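# Press two raised potentiometer knobs onto their collars

## Task

Push each of the two raised potentiometer knobs on the circuit board down so it sits on its own potentiometer's collar, without forcing either potentiometer loose from the board (that fails the task). Both knobs must stay seated on their own once the robot lets go; then release and move the gripper away.

## Robot and tools

Robot: one arm with six revolute joints and a two-finger gripper. In every row and every per-joint list in a result, the order is: elbow, wrist roll, shoulder, waist, wrist pitch, wrist yaw, then the gripper opening as a seventh number. Wrist roll has its sign flipped compared with the URDF, both in commands and in readings. Stated joint ranges use URDF signs (radians): waist -3.054 to 3.054, shoulder 0.000 to 3.142, elbow 0.000 to 2.356, wrist pitch -1.571 to 1.571, wrist yaw -1.571 to 1.571, wrist roll -3.142 to 3.142. Real ends may sit up to 0.010 rad off these.

Frames: the scene frame has its origin on the table top under the arm base, +z up, +y to the left when facing along +x. The base may be tilted. The gripper's fingers point along its own +x and close along its y. end_effector_position is the midpoint between the finger pads, roughly 3 to 4 cm short of the fingertips; at long reach the printed position can be off.

execute_actions(actions): a list of actions, run in sequence. Each action is a list of 1 to 15 rows; each row lasts one control step (1/30 s), and if fewer than 15 rows are given the last one is repeated to fill 15 steps. A row is 7 numbers in [-1, 1]: six joint offsets in the order above, then the opening. The joint numbers are offsets from the angles the joints had when that action began (not from the previous row); for the first action of a call, from the last reported Joint positions. Scale: 1.0 equals 0.9615 rad for waist, shoulder and elbow, 1.713 rad for wrist pitch, 1.767 for wrist yaw, 1.728 for wrist roll. The opening is absolute, not an offset: +1 fully open, about -0.80 where empty fingers touch, values below that change nothing; allow at least 0.5 s to close fully. An action asking any joint more than 0.010 rad beyond its range is rejected; a malformed action, or a first action failing that check, rejects the whole call. An empty list just returns the current state and images.

move(target, speed, blocking): target is one 7-number row in the same layout and scale, with joint offsets counted from the Joint positions in the latest result that shows them. All joints travel proportionally, so the hand follows a curve, over 0.5 to 10 s. speed (0.01 to 2 rad/s, default 0.5) caps the fastest-moving joint's path. The path ignores obstacles; faster motion and a target set deeper past contact both press harder. blocking=false returns after 0.5 s while motion continues; until its end is reported, call wait or stop before sending other motion. The added move: line reports the outcome (done, off_target, moving, held, fault), limits=held or limits=none, and the joint furthest from target.

wait(seconds): 0 to 10 s, robot keeps its last command; returns early if a running move finishes. stop(): brakes a running move; fingers continue. zoom_image(camera, region): camera is cam_high or cam_wrist; region [x0, y0, x1, y1] in pixels from the top-left, at most 504 by 504. show_instructions(): shows the reference image pages. finished_scene(scene): ends the current scene, given by its number; irreversible, reports success. Replying without any tool call also ends things.

Results: a state line with the gripper's position (m) and orientation (quaternion wxyz) plus velocities in the scene frame; Joint positions (rad) and velocities, with the pad gap in metres last (0.088 open); Joint targets, which may drift even without new commands; grip_measured on the command scale; grip_effort_n (negative closes, positive opens; saturates near 83 N and is only a rough motor figure); joint torques and external joint torque estimates (the latter include friction and held weight, plus lines for up to four earlier actions). "joint sent to its limit" means a joint was clipped at its end; "joint command not followed" means a clearance check altered targets. Camera images come from cam_high then cam_wrist, 504x504 each.

Motion limits: each step, a joint's target can lead its measured angle by at most 0.211 rad (waist, shoulder, elbow), 0.213 (wrist pitch), 0.267 (wrist yaw), 0.228 (wrist roll), and targets are scaled back if they would move the hand over 70 mm away. Large moves therefore need several actions, and leftovers must be recommanded. Friction can leave joints short, especially at full reach; check Joint positions after each motion.

Safety: a contact torque reaching a load limit (waist 17.6, shoulder 21.8, elbow 21.7, wrist pitch 5.74, wrist yaw 5.72, wrist roll 5.36 N m) halts the arm for 10 s and drops the rest of the call. Sustained pressing heats motors: MOTOR HOT from 50 °C, an OVER-TEMPERATURE FAULT hold at 95 °C, and power loss if cooling fails. Press the knobs gently and in small steps so the potentiometers are not shoved out of the board; avoid slamming, dropping parts, or knocking anything off the table. Occasional external tugs on held or loose parts may happen. Before finishing, open the gripper and lift clear so the knobs stay seated without support.

Each tool is called by a JSON object that holds its "fn" and its "kwargs", one argument or row to a line.

## Session

{"fn": "show_instructions", "kwargs": {

}}

{"fn": "execute_actions", "kwargs": {
  "actions": []
}}

Reference images for this scene: manual page 1, manual page 2, manual page 3, manual page 4, manual page 5.

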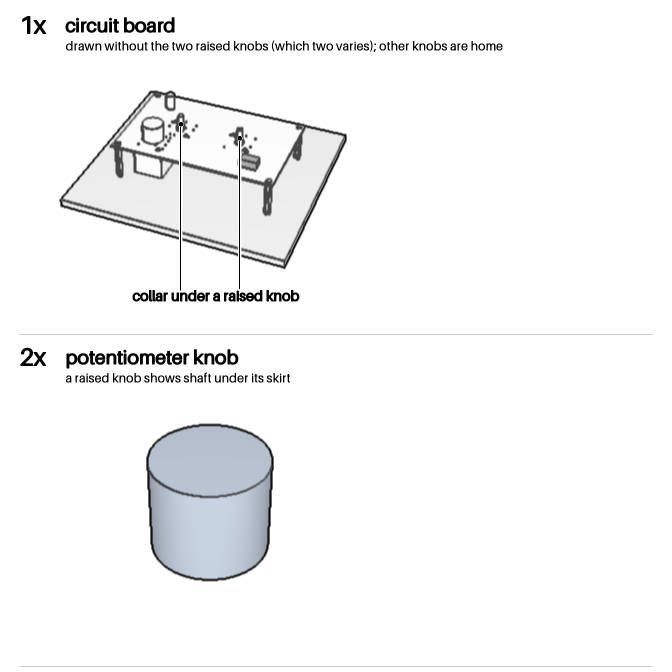

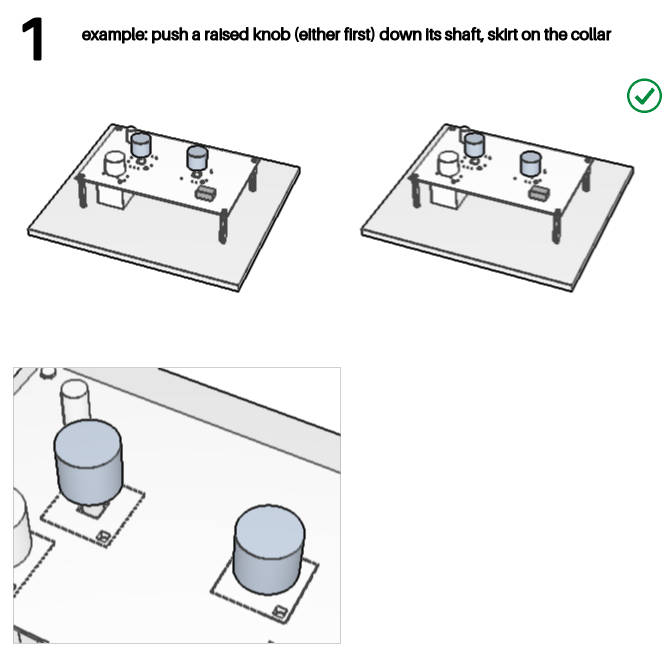

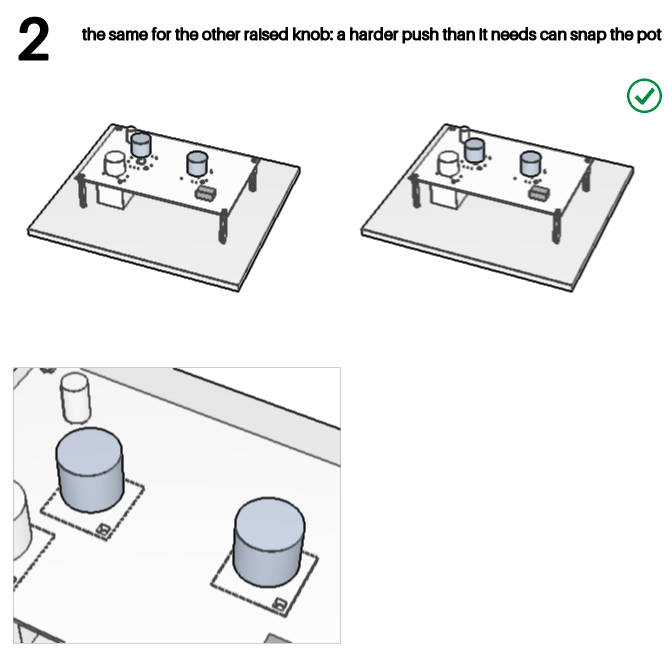

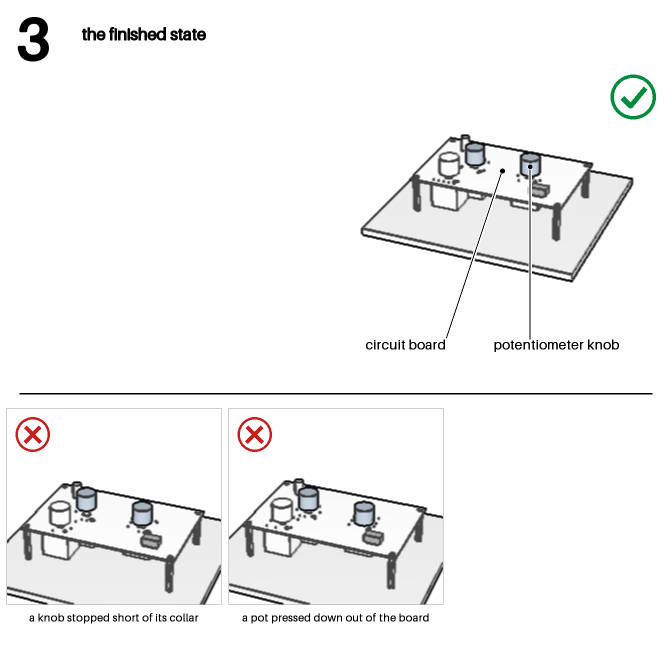

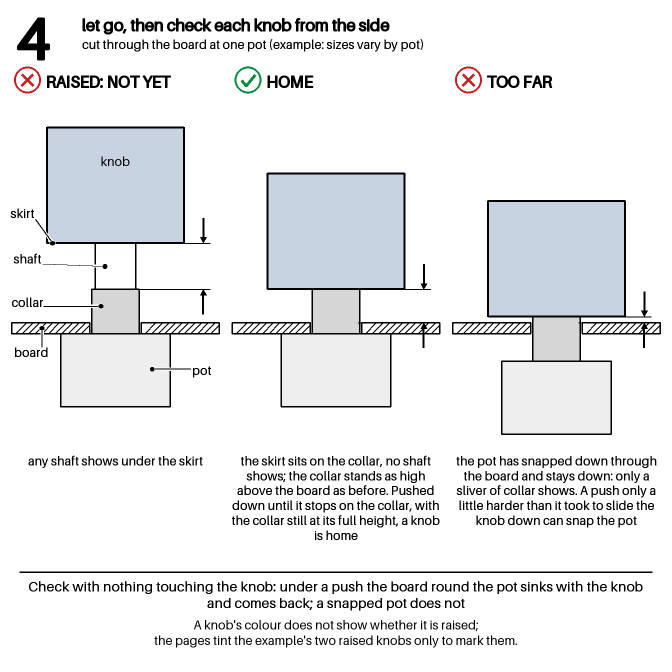

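Scene clock: 0.00 s.
end_effector_position=(+0.0764, +0.4091, +0.2741) grip_measured=+0.854 grip_effort_n=n/a end_effector_quat_wxyz=(+0.784, -0.247, +0.528, +0.214) end_effector_velocity=(+0.002, -0.003, -0.003) end_effector_angular_velocity=(-0.016, +0.006, +0.003)
Joint names: [elbow, wrist roll, shoulder, waist, wrist pitch, wrist yaw]
Joint positions: [ 1.553 -0.914  2.131  1.532 -0.95   0.59   0.081]
Joint velocities: [-0.002  0.007  0.002 -0.007 -0.007 -0.007 -0.   ]
Joint torques (N m, as the arm reports them, + toward a larger Joint positions number): no reading
External joint torques (N m, as the arm's controller estimates them; a push from outside toward a larger Joint positions number lowers the number): no reading
Motor temperatures (°C, as the motors report them): [33 29 40 31 29 32]
Heat: hottest shoulder 40 °C (+0.0 °C/min).
Joint targets: [1.553 -0.914 2.131 1.532 -0.950 0.590]

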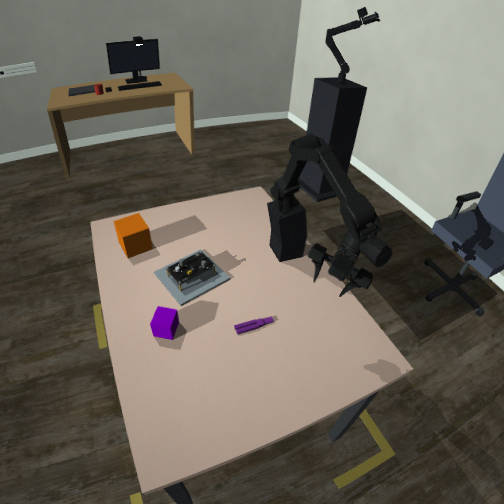

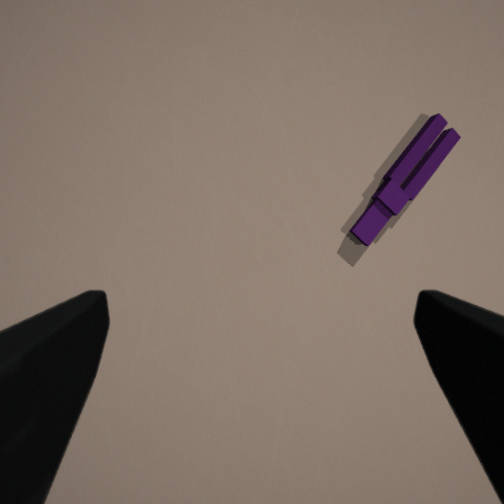

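{"fn": "zoom_image", "kwargs": {
  "camera": "cam_high",
  "region": [150, 240, 240, 315]
}}

Region (150, 240, 240, 315) of cam_high's 504x504 image, scaled by 5.600, with more detail than that image has.

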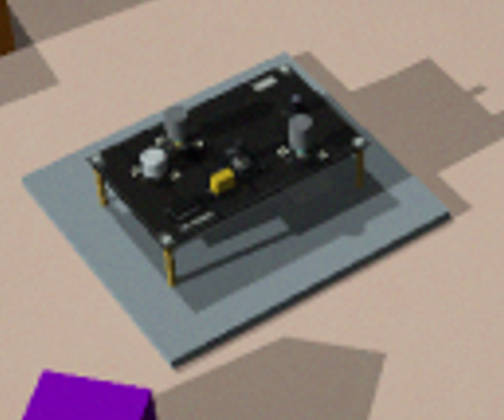

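{"fn": "move", "kwargs": {
  "target": [-0.397, -0.512, -0.35, -0.95, 0.134, -0.334, -0.79],
  "speed": 1.0
}}

{"fn": "move", "kwargs": {
  "target": [0, 0, 0, -0.83, 0, 0, -0.79],
  "speed": 1.0
}}

Scene clock: 14.77 s.
end_effector_position=(+0.2826, +0.2348, +0.2244) grip_measured=-0.780 grip_effort_n=-52.8 end_effector_quat_wxyz=(+0.553, +0.408, +0.645, -0.334) end_effector_velocity=(-0.007, -0.002, +0.001) end_effector_angular_velocity=(+0.003, +0.029, +0.010)
Joint names: [elbow, wrist roll, shoulder, waist, wrist pitch, wrist yaw]
Joint positions: [ 1.181 -1.795  1.808  0.621 -0.722  0.003  0.001]
Joint velocities: [-0.007  0.007 -0.007 -0.002 -0.022 -0.022 -0.   ]
Joint torques (N m, as the arm reports them, + toward a larger Joint positions number): [ 3.62 -0.08 -8.79  1.14  0.39 -0.12]
External joint torques (N m, as the arm's controller estimates them; a push from outside toward a larger Joint positions number lowers the number): [-1.15 -0.08 -1.16 -0.09  0.04 -0.08]
Motor temperatures (°C, as the motors report them): [35 29 44 32 29 32]
Heat: hottest shoulder 44 °C (+16.3 °C/min).
Joint targets: [1.171 -1.799 1.795 0.618 -0.720 -0.000]
move: off_target; limits=none; farthest joint: the shoulder, 0.013 radians from its target (0.337 radians at the start)

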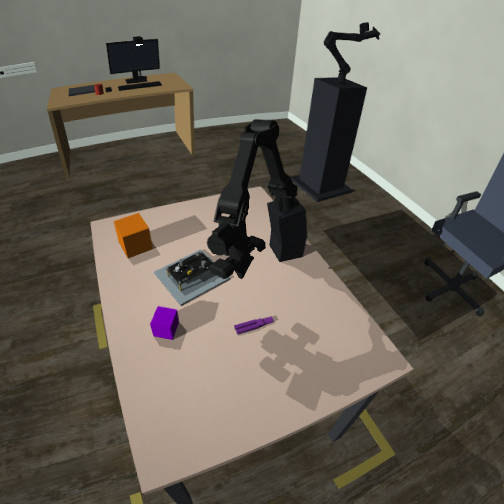

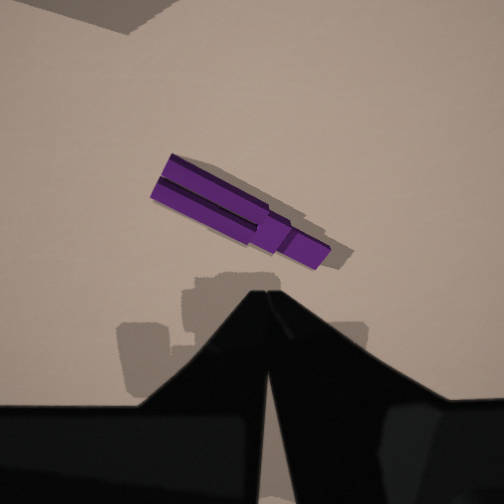

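Scene clock: 16.07 s.
end_effector_position=(+0.3646, -0.0337, +0.2006) grip_measured=-0.780 grip_effort_n=-52.8 end_effector_quat_wxyz=(+0.416, +0.569, +0.415, -0.576) end_effector_velocity=(-0.000, +0.004, +0.001) end_effector_angular_velocity=(+0.023, +0.000, -0.005)
Joint names: [elbow, wrist roll, shoulder, waist, wrist pitch, wrist yaw]
Joint positions: [ 1.181 -1.795  1.808 -0.174 -0.722  0.004  0.001]
Joint velocities: [ 0.002 -0.007 -0.002  0.002 -0.007 -0.022 -0.   ]
Joint torques (N m, as the arm reports them, + toward a larger Joint positions number): [ 4.49 -0.01 -7.6  -0.52  0.19  0.04]
External joint torques (N m, as the arm's controller estimates them; a push from outside toward a larger Joint positions number lowers the number): [-0.06 -0.01  0.24 -0.51 -0.06 -0.02]
Motor temperatures (°C, as the motors report them): [35 29 44 32 29 32]
Heat: hottest shoulder 44 °C (+14.9 °C/min).
Joint targets: [1.181 -1.795 1.808 -0.177 -0.722 0.003]
move: done; limits=none; farthest joint: the waist, 0.003 radians from its target (0.798 radians at the start)

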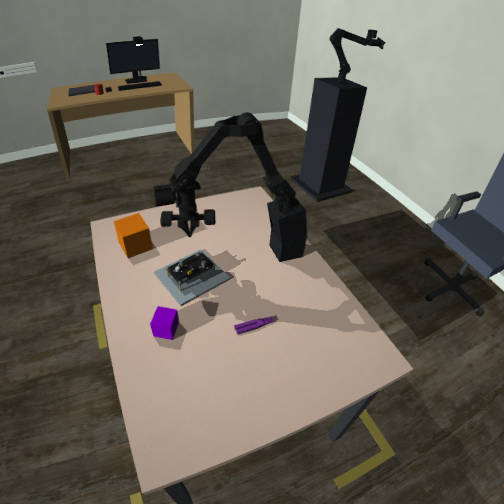

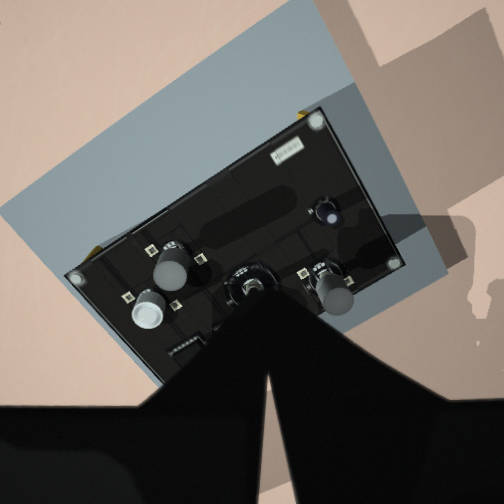

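{"fn": "zoom_image", "kwargs": {
  "camera": "cam_wrist",
  "region": [100, 180, 400, 350]
}}

Region (100, 180, 400, 350) of cam_wrist's 504x504 image, scaled by 1.680, with more detail than that image has; it fills the top 286 rows of this view, and the rest is white.

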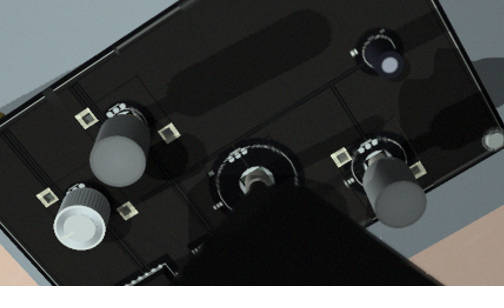

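{"fn": "move", "kwargs": {
  "target": [0.171, 0, 0.33, -0.55, -0.175, -0.45, -0.79],
  "speed": 0.8
}}

Scene clock: 26.80 s.
end_effector_position=(+0.3318, -0.1059, +0.1842) grip_measured=-0.780 grip_effort_n=-52.8 end_effector_quat_wxyz=(-0.064, +0.745, +0.414, -0.520) end_effector_velocity=(+0.003, +0.004, +0.004) end_effector_angular_velocity=(+0.030, -0.019, -0.008)
Joint names: [elbow, wrist roll, shoulder, waist, wrist pitch, wrist yaw]
Joint positions: [ 1.336 -1.795  2.116 -0.7   -1.02  -0.788  0.001]
Joint velocities: [-0.002  0.007 -0.002  0.002 -0.007 -0.037 -0.   ]
Joint torques (N m, as the arm reports them, + toward a larger Joint positions number): [ 4.6  -0.01 -7.   -1.32 -0.54 -0.41]
External joint torques (N m, as the arm's controller estimates them; a push from outside toward a larger Joint positions number lowers the number): [ 1.1   0.02  1.38 -0.46 -0.15 -0.07]
Motor temperatures (°C, as the motors report them): [35 29 45 31 29 32]
Heat: hottest shoulder 45 °C (+11.2 °C/min).
Joint targets: [1.346 -1.795 2.125 -0.702 -1.022 -0.791]
move: done; limits=none; farthest joint: the elbow, 0.010 radians from its target (0.164 radians at the start)

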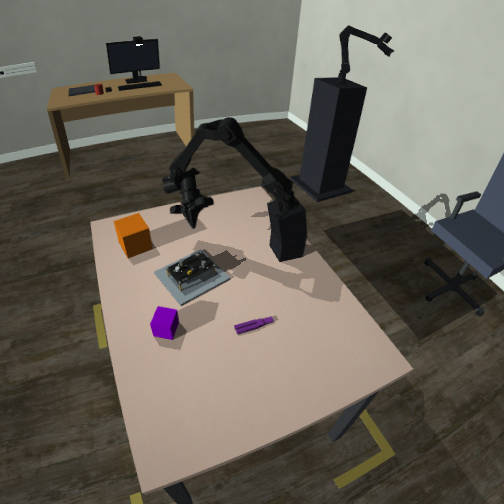

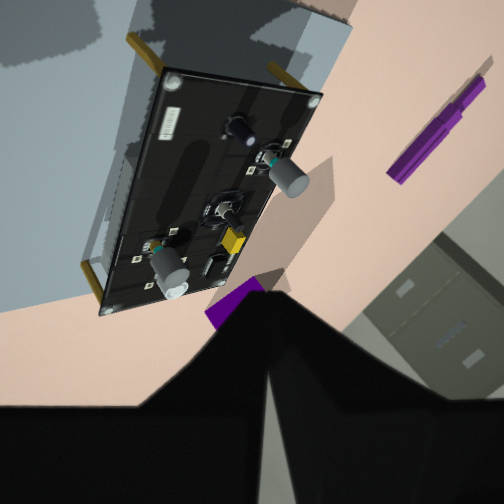

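{"fn": "zoom_image", "kwargs": {
  "camera": "cam_wrist",
  "region": [110, 100, 330, 320]
}}

Region (110, 100, 330, 320) of cam_wrist's 504x504 image, scaled by 2.291, with more detail than that image has.

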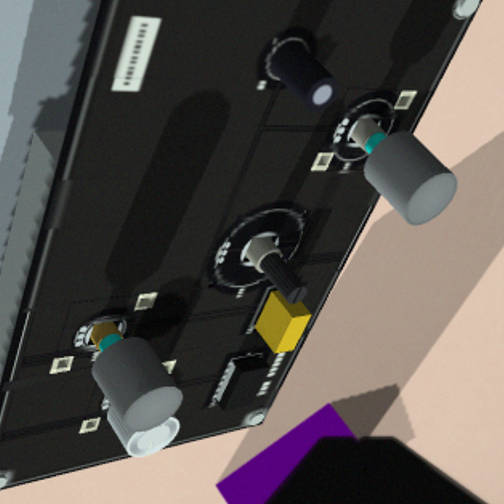

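{"fn": "move", "kwargs": {
  "target": [0.081, 0, -0.049, 0.607, 0.213, 0.446, -0.79],
  "speed": 0.7
}}

Scene clock: 54.50 s.
end_effector_position=(+0.4202, -0.0133, +0.1490) grip_measured=-0.780 grip_effort_n=-52.8 end_effector_quat_wxyz=(+0.429, +0.565, +0.433, -0.556) end_effector_velocity=(+0.002, -0.002, +0.004) end_effector_angular_velocity=(-0.008, -0.007, +0.019)
Joint names: [elbow, wrist roll, shoulder, waist, wrist pitch, wrist yaw]
Joint positions: [ 1.403 -1.795  2.082 -0.116 -0.657 -0.003  0.001]
Joint velocities: [ 0.007  0.022 -0.007 -0.002 -0.007  0.007 -0.   ]
Joint torques (N m, as the arm reports them, + toward a larger Joint positions number): [  5.24  -0.01 -10.63   0.14   0.32   0.18]
External joint torques (N m, as the arm's controller estimates them; a push from outside toward a larger Joint positions number lowers the number): [ 0.7  -0.01 -1.15  0.02  0.02  0.13]
Motor temperatures (°C, as the motors report them): [36 29 47 31 29 33]
Heat: hottest shoulder 47 °C (+7.7 °C/min).
Joint targets: [1.414 -1.795 2.069 -0.116 -0.655 0.000]
move: off_target; limits=none; farthest joint: the shoulder, 0.013 radians from its target (0.047 radians at the start)

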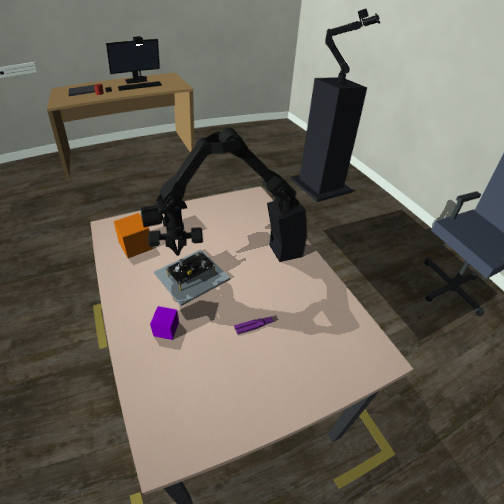

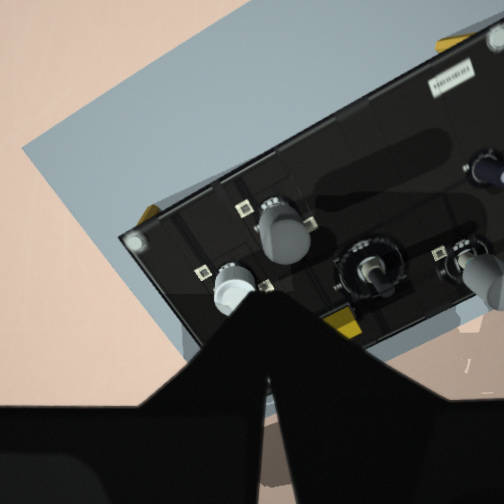

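{"fn": "move", "kwargs": {
  "target": [-0.064, 0, -0.042, -0.033, 0.014, 0, -0.79],
  "speed": 0.15
}}

Scene clock: 73.87 s.
end_effector_position=(+0.4094, -0.0249, +0.1483) grip_measured=-0.780 grip_effort_n=-52.3 end_effector_quat_wxyz=(+0.422, +0.568, +0.425, -0.565) end_effector_velocity=(-0.005, +0.000, -0.002) end_effector_angular_velocity=(+0.008, +0.017, -0.010)
Joint names: [elbow, wrist roll, shoulder, waist, wrist pitch, wrist yaw]
Joint positions: [ 1.351 -1.795  2.056 -0.145 -0.634 -0.003  0.001]
Joint velocities: [-0.007 -0.007  0.002 -0.002 -0.007 -0.007 -0.   ]
Joint torques (N m, as the arm reports them, + toward a larger Joint positions number): [  3.13   0.   -10.51  -0.3    0.3    0.04]
External joint torques (N m, as the arm's controller estimates them; a push from outside toward a larger Joint positions number lowers the number): [-1.09  0.   -1.51 -0.38  0.06  0.  ]
Motor temperatures (°C, as the motors report them): [38 29 52 31 29 33]
Heat: hottest shoulder 52 °C (+8.0 °C/min). Fold the arm in close to its base before you think long.
Joint targets: [1.342 -1.795 2.042 -0.148 -0.633 -0.003]
MOTOR HOT: a motor reached 50 °C. Now the hottest motor, the shoulder, reports 52 °C. The temperature limit of the motors' drives, at which the controller stops the arm, is 95 °C. To cool a motor, set the load down, stop pushing, or move to a pose that needs little force.
move: off_target; limits=none; farthest joint: the shoulder, 0.015 radians from its target (0.041 radians at the start)

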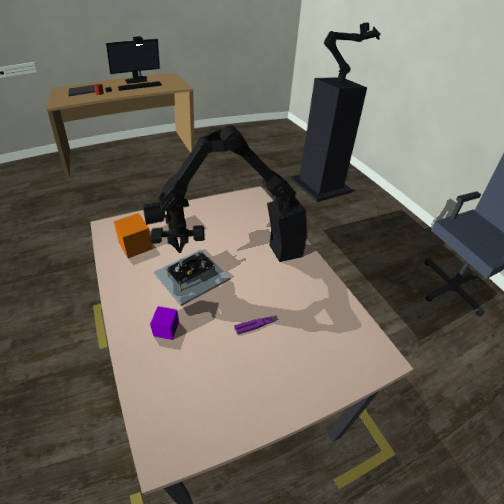

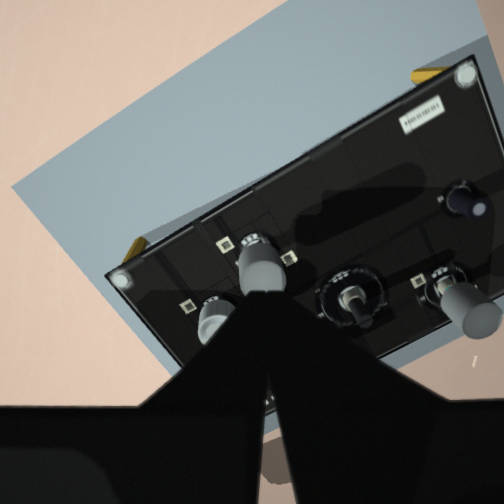

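{"fn": "zoom_image", "kwargs": {
  "camera": "cam_wrist",
  "region": [200, 210, 320, 330]
}}

Region (200, 210, 320, 330) of cam_wrist's 504x504 image, scaled by 4.200, with more detail than that image has.

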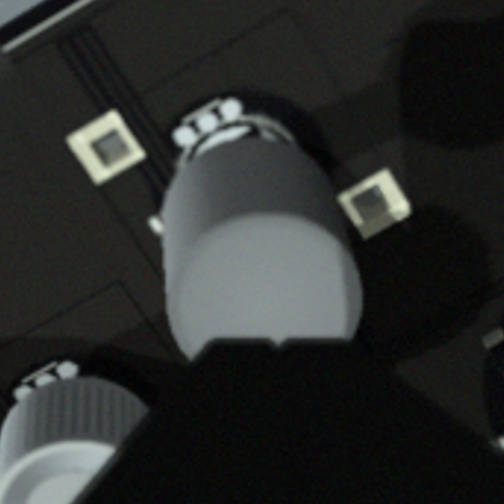

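{"fn": "move", "kwargs": {
  "target": [-0.008, 0, 0.03, 0.021, 0.014, 0, -0.79],
  "speed": 0.1
}}

{"fn": "zoom_image", "kwargs": {
  "camera": "cam_wrist",
  "region": [200, 210, 320, 330]
}}

Scene clock: 91.30 s.
end_effector_position=(+0.4109, -0.0179, +0.1409) grip_measured=-0.780 grip_effort_n=-52.8 end_effector_quat_wxyz=(+0.426, +0.566, +0.430, -0.560) end_effector_velocity=(-0.002, -0.002, +0.000) end_effector_angular_velocity=(+0.006, +0.007, -0.014)
Joint names: [elbow, wrist roll, shoulder, waist, wrist pitch, wrist yaw]
Joint positions: [ 1.351 -1.795  2.076 -0.128 -0.612 -0.003  0.001]
Joint velocities: [-0.002 -0.007 -0.002 -0.007 -0.007 -0.007 -0.   ]
Joint torques (N m, as the arm reports them, + toward a larger Joint positions number): [ 3.45  0.   -7.7   0.44  0.31  0.04]
External joint torques (N m, as the arm's controller estimates them; a push from outside toward a larger Joint positions number lowers the number): [-0.77  0.01  1.42  0.51  0.05 -0.02]
Motor temperatures (°C, as the motors report them): [36 29 55 31 29 33]
Heat: hottest shoulder 55 °C (+10.1 °C/min). Fold the arm in close to its base before you think long.
Joint targets: [1.343 -1.795 2.085 -0.125 -0.611 -0.003]
MOTOR HOT: still on. Now the hottest motor, the shoulder, reports 55 °C; a drive's own limit is 95 °C.
move: done; limits=none; farthest joint: the shoulder, 0.008 radians from its target (0.029 radians at the start)

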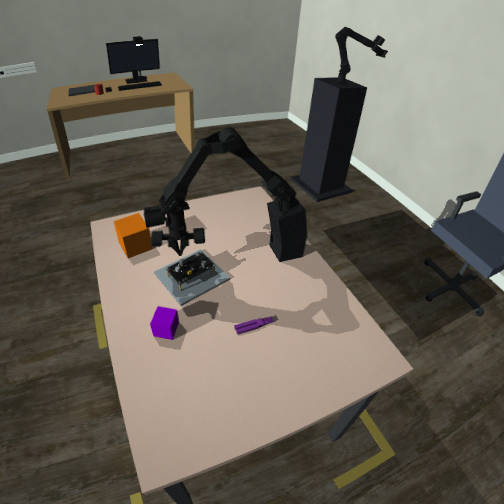

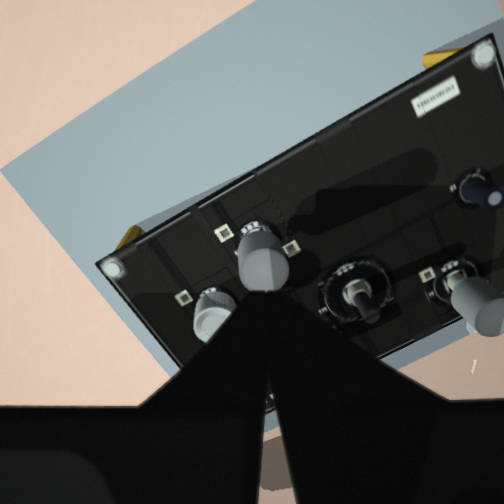

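Region (200, 210, 320, 330) of cam_wrist's 504x504 image, scaled by 4.200, with more detail than that image has.

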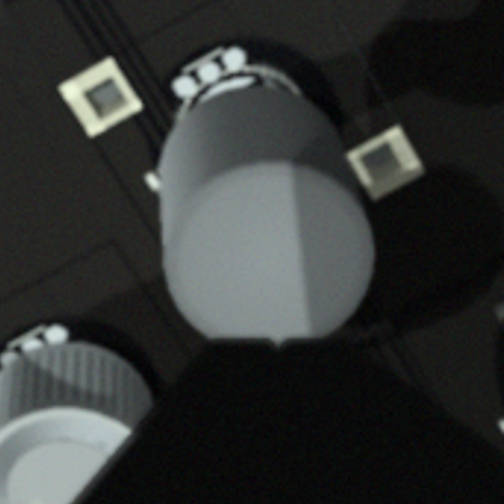

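{"fn": "move", "kwargs": {
  "target": [-0.01, 0, 0.028, 0.003, 0.014, 0, -0.79],
  "speed": 0.08
}}

{"fn": "zoom_image", "kwargs": {
  "camera": "cam_wrist",
  "region": [200, 210, 320, 330]
}}

Scene clock: 99.10 s.
end_effector_position=(+0.4120, -0.0179, +0.1342) grip_measured=-0.780 grip_effort_n=-52.3 end_effector_quat_wxyz=(+0.427, +0.567, +0.429, -0.559) end_effector_velocity=(+0.002, -0.000, +0.002) end_effector_angular_velocity=(+0.006, -0.013, +0.005)
Joint names: [elbow, wrist roll, shoulder, waist, wrist pitch, wrist yaw]
Joint positions: [ 1.35  -1.795  2.094 -0.128 -0.59  -0.003  0.001]
Joint velocities: [-0.002  0.007 -0.007 -0.002  0.007 -0.007 -0.   ]
Joint torques (N m, as the arm reports them, + toward a larger Joint positions number): [ 3.24  0.01 -7.87  0.39  0.31  0.06]
External joint torques (N m, as the arm's controller estimates them; a push from outside toward a larger Joint positions number lowers the number): [-1.    0.01  1.38  0.35  0.03  0.01]
Motor temperatures (°C, as the motors report them): [36 29 55 31 29 32]
Heat: hottest shoulder 55 °C (+9.1 °C/min). Fold the arm in close to its base before you think long.
Joint targets: [1.341 -1.795 2.103 -0.125 -0.588 -0.003]
MOTOR HOT: still on. Now the hottest motor, the shoulder, reports 55 °C; a drive's own limit is 95 °C.
move: done; limits=none; farthest joint: the shoulder, 0.009 radians from its target (0.026 radians at the start)

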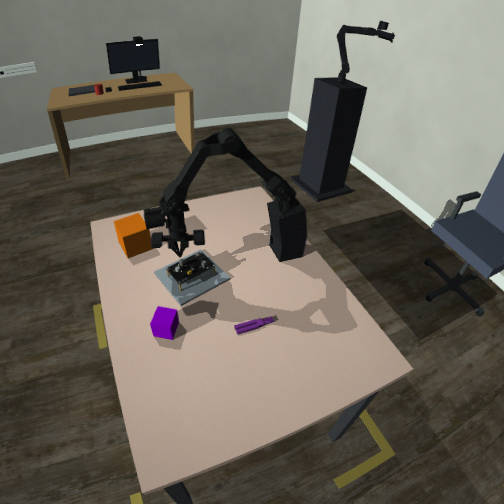

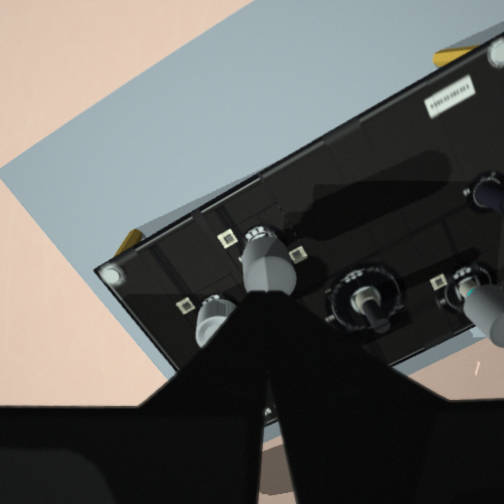

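Region (200, 210, 320, 330) of cam_wrist's 504x504 image, scaled by 4.200, with more detail than that image has.

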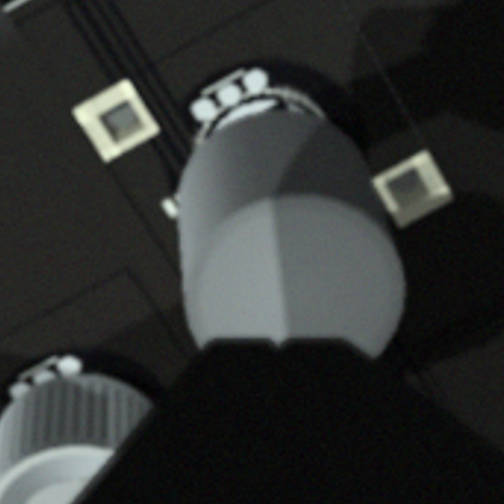

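{"fn": "move", "kwargs": {
  "target": [-0.01, 0, 0.03, 0.003, 0.009, 0, -0.79],
  "speed": 0.06
}}

{"fn": "zoom_image", "kwargs": {
  "camera": "cam_wrist",
  "region": [200, 210, 320, 330]
}}

Scene clock: 105.07 s.
end_effector_position=(+0.4108, -0.0178, +0.1267) grip_measured=-0.780 grip_effort_n=-52.3 end_effector_quat_wxyz=(+0.425, +0.565, +0.431, -0.561) end_effector_velocity=(+0.000, +0.000, -0.001) end_effector_angular_velocity=(+0.007, -0.003, +0.005)
Joint names: [elbow, wrist roll, shoulder, waist, wrist pitch, wrist yaw]
Joint positions: [ 1.349 -1.795  2.114 -0.128 -0.576 -0.003  0.001]
Joint velocities: [-0.002  0.007  0.002 -0.002  0.007 -0.007 -0.   ]
Joint torques (N m, as the arm reports them, + toward a larger Joint positions number): [ 3.23  0.   -7.77  0.33  0.35  0.07]
External joint torques (N m, as the arm's controller estimates them; a push from outside toward a larger Joint positions number lowers the number): [-0.85  0.    1.37  0.23  0.09  0.02]
Motor temperatures (°C, as the motors report them): [36 29 54 31 29 32]
Heat: hottest shoulder 54 °C (+8.1 °C/min). Fold the arm in close to its base before you think long.
Joint targets: [1.341 -1.795 2.123 -0.125 -0.575 -0.003]
MOTOR HOT: still on. Now the hottest motor, the shoulder, reports 54 °C; a drive's own limit is 95 °C.
move: done; limits=none; farthest joint: the shoulder, 0.009 radians from its target (0.028 radians at the start)

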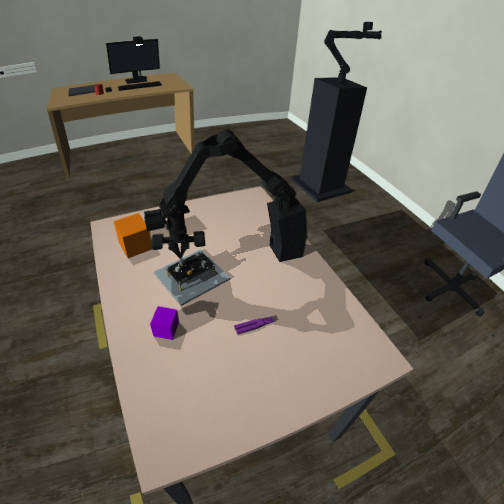

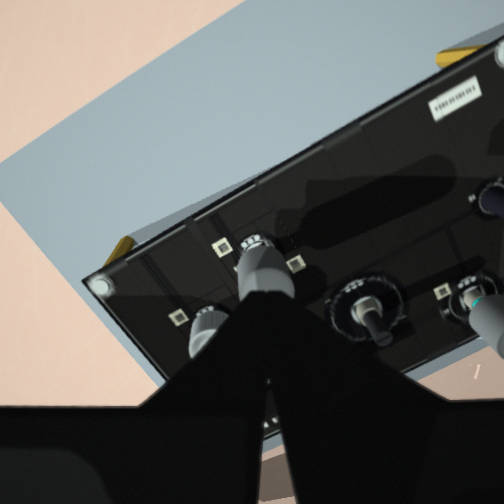

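Region (200, 210, 320, 330) of cam_wrist's 504x504 image, scaled by 4.200, with more detail than that image has.

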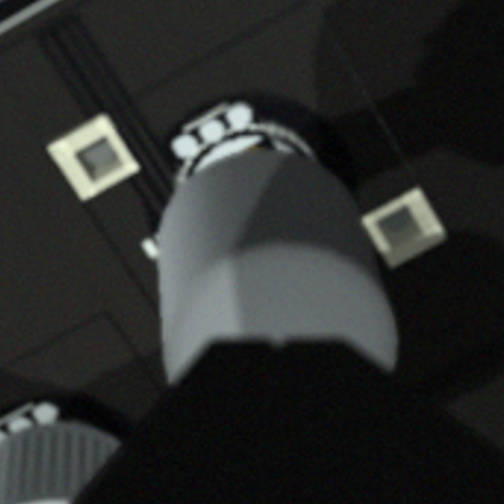

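{"fn": "execute_actions", "kwargs": {
  "actions": [
    [[-0.008,0,0.015,0,0.004,0,-0.79]],
    [[-0.008,0,0.015,0,0.004,0,-0.79]],
    [[-0.008,0,0.016,0,0.003,0,-0.79]]
  ]
}}

Scene clock: 111.07 s.
end_effector_position=(+0.4102, -0.0178, +0.1201) grip_measured=-0.780 grip_effort_n=-52.3 end_effector_quat_wxyz=(+0.424, +0.564, +0.432, -0.562) end_effector_velocity=(-0.003, -0.002, +0.001) end_effector_angular_velocity=(+0.006, +0.017, +0.000)
Joint names: [elbow, wrist roll, shoulder, waist, wrist pitch, wrist yaw]
Joint positions: [ 1.349 -1.795  2.132 -0.128 -0.562 -0.003  0.001]
Joint velocities: [ 0.002  0.007 -0.002 -0.007 -0.022 -0.007 -0.   ]
Joint torques (N m, as the arm reports them, + toward a larger Joint positions number): [ 3.41  0.   -7.74  0.17  0.29  0.05]
External joint torques (N m, as the arm's controller estimates them; a push from outside toward a larger Joint positions number lowers the number): [-0.63  0.    1.5   0.24  0.04 -0.01]
External joint torques at the end of the 1st action: [-0.71  0.03  1.32  0.03  0.06  0.  ]
External joint torques at the end of the 2nd action: [-0.76  0.01  1.32  0.04  0.04  0.  ]
Motor temperatures (°C, as the motors report them): [36 29 54 31 29 32]
Heat: hottest shoulder 54 °C (+8.1 °C/min). Fold the arm in close to its base before you think long.
Joint targets: [1.342 -1.795 2.141 -0.128 -0.561 -0.003]
MOTOR HOT: still on. Now the hottest motor, the shoulder, reports 54 °C; a drive's own limit is 95 °C.

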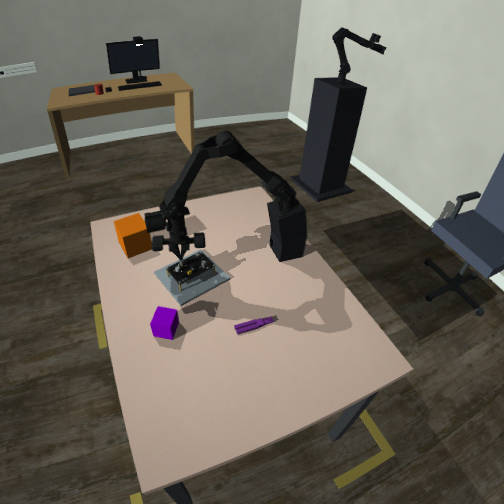

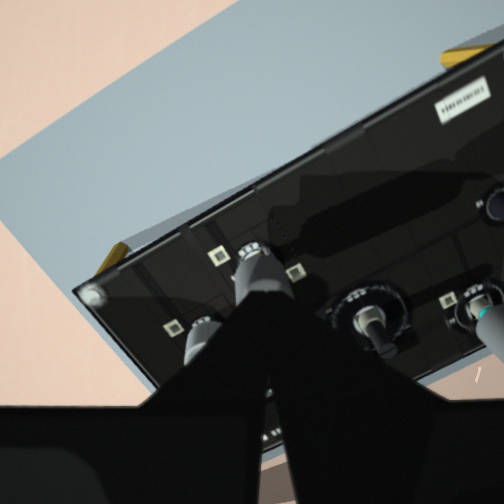

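{"fn": "zoom_image", "kwargs": {
  "camera": "cam_wrist",
  "region": [200, 210, 320, 330]
}}

{"fn": "zoom_image", "kwargs": {
  "camera": "cam_high",
  "region": [160, 235, 220, 285]
}}

Region (200, 210, 320, 330) of cam_wrist's 504x504 image, scaled by 4.200, with more detail than that image has.

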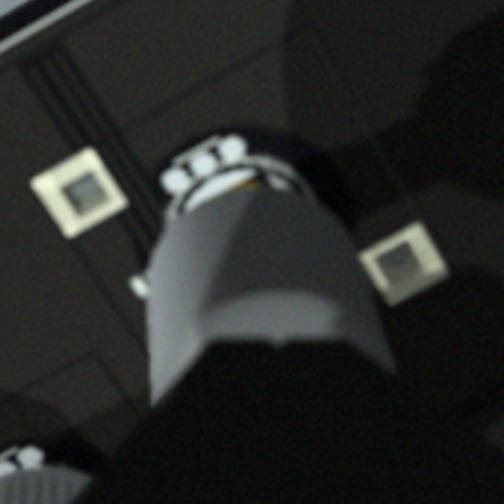

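Region (160, 235, 220, 285) of cam_high's 504x504 image, scaled by 8.400, with more detail than that image has.

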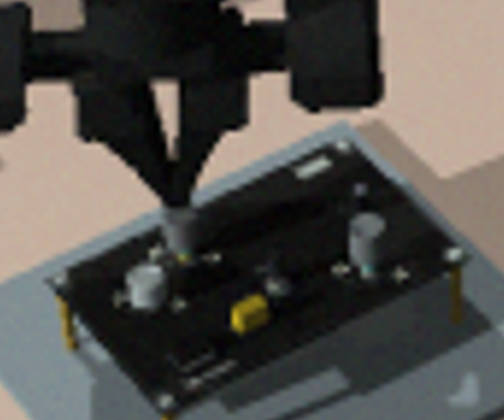

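{"fn": "execute_actions", "kwargs": {
  "actions": [
    [[-0.008,0,0.016,0,0.003,0,-0.79]],
    [[-0.009,0,0.018,0,0.003,0,-0.79]],
    [[-0.01,0,0.021,0,0.003,0,-0.79]]
  ]
}}

Scene clock: 119.97 s.
end_effector_position=(+0.4089, -0.0177, +0.1145) grip_measured=-0.780 grip_effort_n=-52.8 end_effector_quat_wxyz=(+0.423, +0.562, +0.433, -0.564) end_effector_velocity=(-0.001, +0.002, -0.000) end_effector_angular_velocity=(+0.008, +0.007, +0.024)
Joint names: [elbow, wrist roll, shoulder, waist, wrist pitch, wrist yaw]
Joint positions: [ 1.349 -1.795  2.147 -0.128 -0.554 -0.003  0.001]
Joint velocities: [ 0.002  0.022  0.002  0.002 -0.007 -0.007 -0.   ]
Joint torques (N m, as the arm reports them, + toward a larger Joint positions number): [ 3.07  0.02 -6.91  0.07  0.42  0.07]
External joint torques (N m, as the arm's controller estimates them; a push from outside toward a larger Joint positions number lowers the number): [-0.85  0.02  2.23 -0.04  0.19  0.03]
External joint torques at the end of the 1st action: [-0.61  0.04  1.35 -0.06  0.09 -0.01]
External joint torques at the end of the 2nd action: [-0.76  0.02  1.68  0.02  0.07  0.01]
Motor temperatures (°C, as the motors report them): [36 29 53 31 29 32]
Heat: hottest shoulder 53 °C (+4.0 °C/min). Fold the arm in close to its base before you think long.
Joint targets: [1.340 -1.795 2.164 -0.128 -0.550 -0.003]
MOTOR HOT: still on. Now the hottest motor, the shoulder, reports 53 °C; a drive's own limit is 95 °C.

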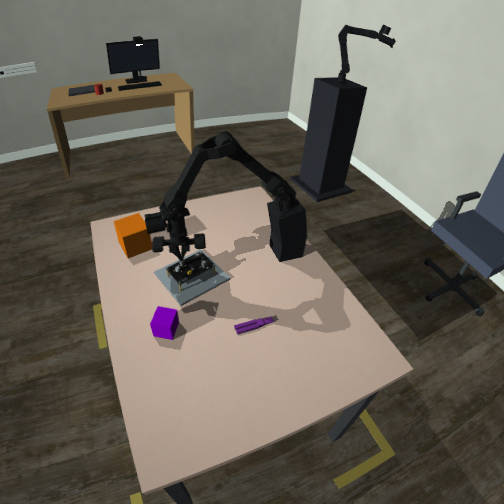

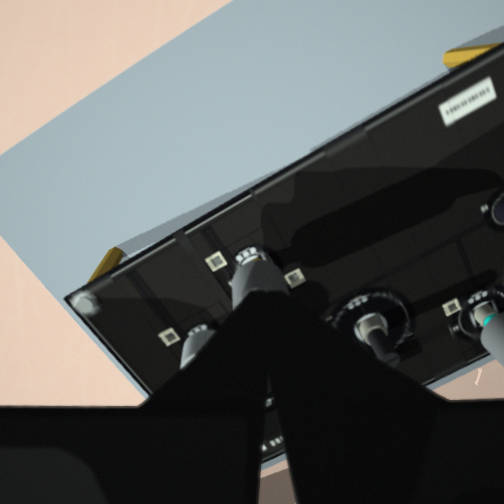

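{"fn": "zoom_image", "kwargs": {
  "camera": "cam_wrist",
  "region": [200, 210, 320, 330]
}}

Region (200, 210, 320, 330) of cam_wrist's 504x504 image, scaled by 4.200, with more detail than that image has.

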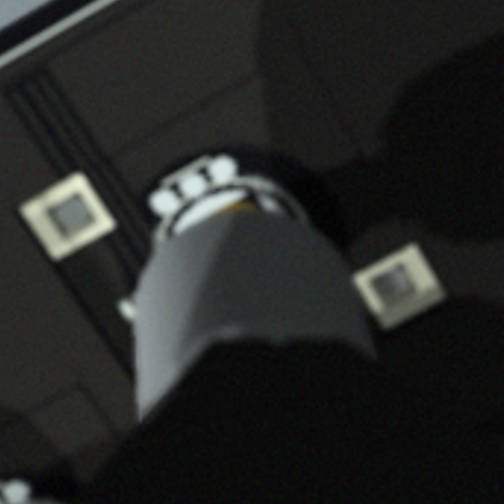

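{"fn": "move", "kwargs": {
  "target": [0, 0, -0.03, 0, 0, 0, -0.79],
  "speed": 0.1
}}

{"fn": "move", "kwargs": {
  "target": [-0.005, 0, 0.0, 0.012, 0.009, 0, -0.79],
  "speed": 0.1
}}

{"fn": "zoom_image", "kwargs": {
  "camera": "cam_wrist",
  "region": [200, 210, 320, 330]
}}

Scene clock: 130.80 s.
end_effector_position=(+0.4118, -0.0178, +0.1200) grip_measured=-0.780 grip_effort_n=-52.3 end_effector_quat_wxyz=(+0.426, +0.566, +0.430, -0.560) end_effector_velocity=(-0.000, +0.002, +0.001) end_effector_angular_velocity=(+0.021, +0.001, +0.005)
Joint names: [elbow, wrist roll, shoulder, waist, wrist pitch, wrist yaw]
Joint positions: [ 1.349 -1.795  2.133 -0.128 -0.554 -0.003  0.001]
Joint velocities: [ 0.002  0.007 -0.002 -0.002 -0.007 -0.022 -0.   ]
Joint torques (N m, as the arm reports them, + toward a larger Joint positions number): [  4.02   0.01 -10.61  -0.04   0.28   0.05]
External joint torques (N m, as the arm's controller estimates them; a push from outside toward a larger Joint positions number lowers the number): [-0.09  0.01 -1.32 -0.15 -0.01  0.  ]
Motor temperatures (°C, as the motors report them): [35 29 53 31 29 32]
Heat: hottest shoulder 53 °C (+1.0 °C/min). Fold the arm in close to its base before you think long.
Joint targets: [1.349 -1.795 2.118 -0.128 -0.553 -0.003]
MOTOR HOT: still on. Now the hottest motor, the shoulder, reports 53 °C; a drive's own limit is 95 °C.
move: off_target; limits=none; farthest joint: the shoulder, 0.014 radians from its target (0.029 radians at the start)

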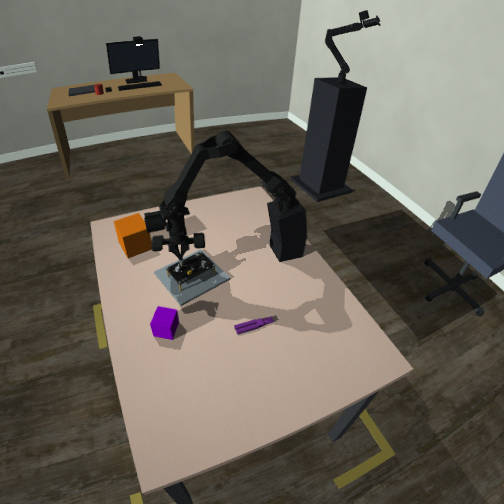

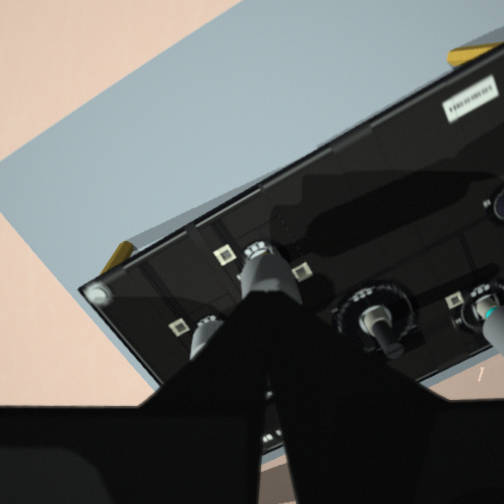

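Scene clock: 131.53 s.
end_effector_position=(+0.4149, -0.0145, +0.1200) grip_measured=-0.780 grip_effort_n=-52.8 end_effector_quat_wxyz=(+0.431, +0.568, +0.429, -0.554) end_effector_velocity=(-0.001, +0.002, +0.002) end_effector_angular_velocity=(+0.008, +0.002, -0.005)
Joint names: [elbow, wrist roll, shoulder, waist, wrist pitch, wrist yaw]
Joint positions: [ 1.349 -1.795  2.133 -0.12  -0.541 -0.003  0.001]
Joint velocities: [-0.002 -0.007 -0.007  0.002 -0.007 -0.007 -0.   ]
Joint torques (N m, as the arm reports them, + toward a larger Joint positions number): [ 3.44  0.04 -8.98  0.44  0.33  0.06]
External joint torques (N m, as the arm's controller estimates them; a push from outside toward a larger Joint positions number lowers the number): [-0.66  0.04  0.34  0.39  0.04  0.01]
Motor temperatures (°C, as the motors report them): [35 29 53 31 29 32]
Heat: hottest shoulder 53 °C (+1.0 °C/min). Fold the arm in close to its base before you think long.
Joint targets: [1.345 -1.795 2.133 -0.117 -0.539 -0.003]
MOTOR HOT: still on. Now the hottest motor, the shoulder, reports 53 °C; a drive's own limit is 95 °C.
move: done; limits=none; farthest joint: the elbow, 0.005 radians from its target (0.005 radians at the start)

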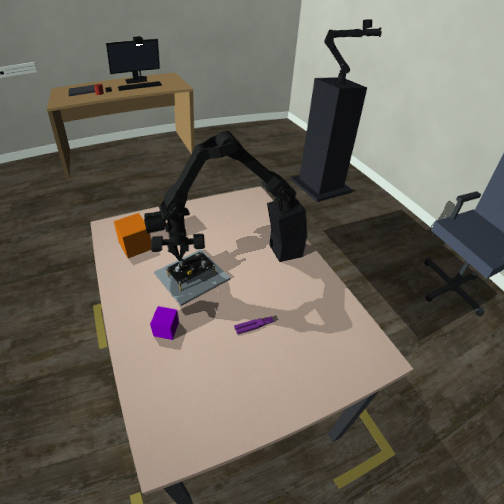

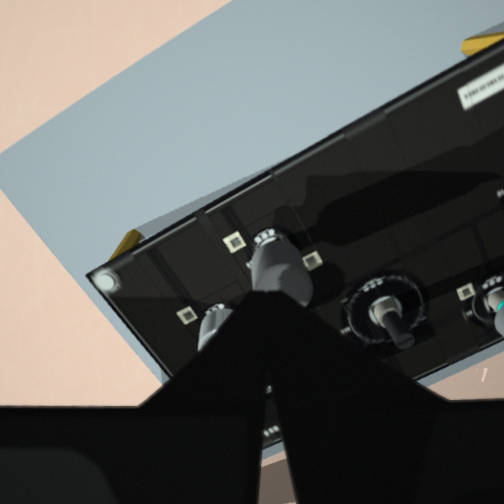

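Region (200, 210, 320, 330) of cam_wrist's 504x504 image, scaled by 4.200, with more detail than that image has.

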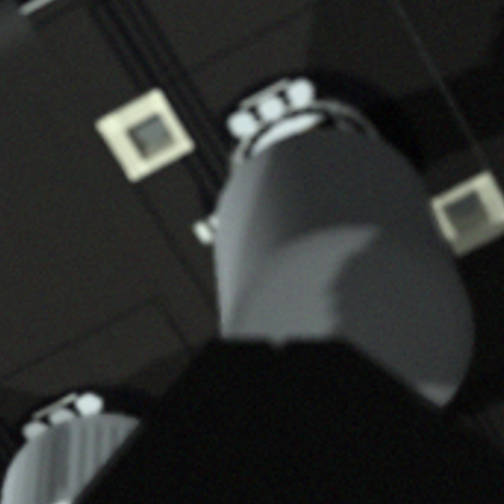

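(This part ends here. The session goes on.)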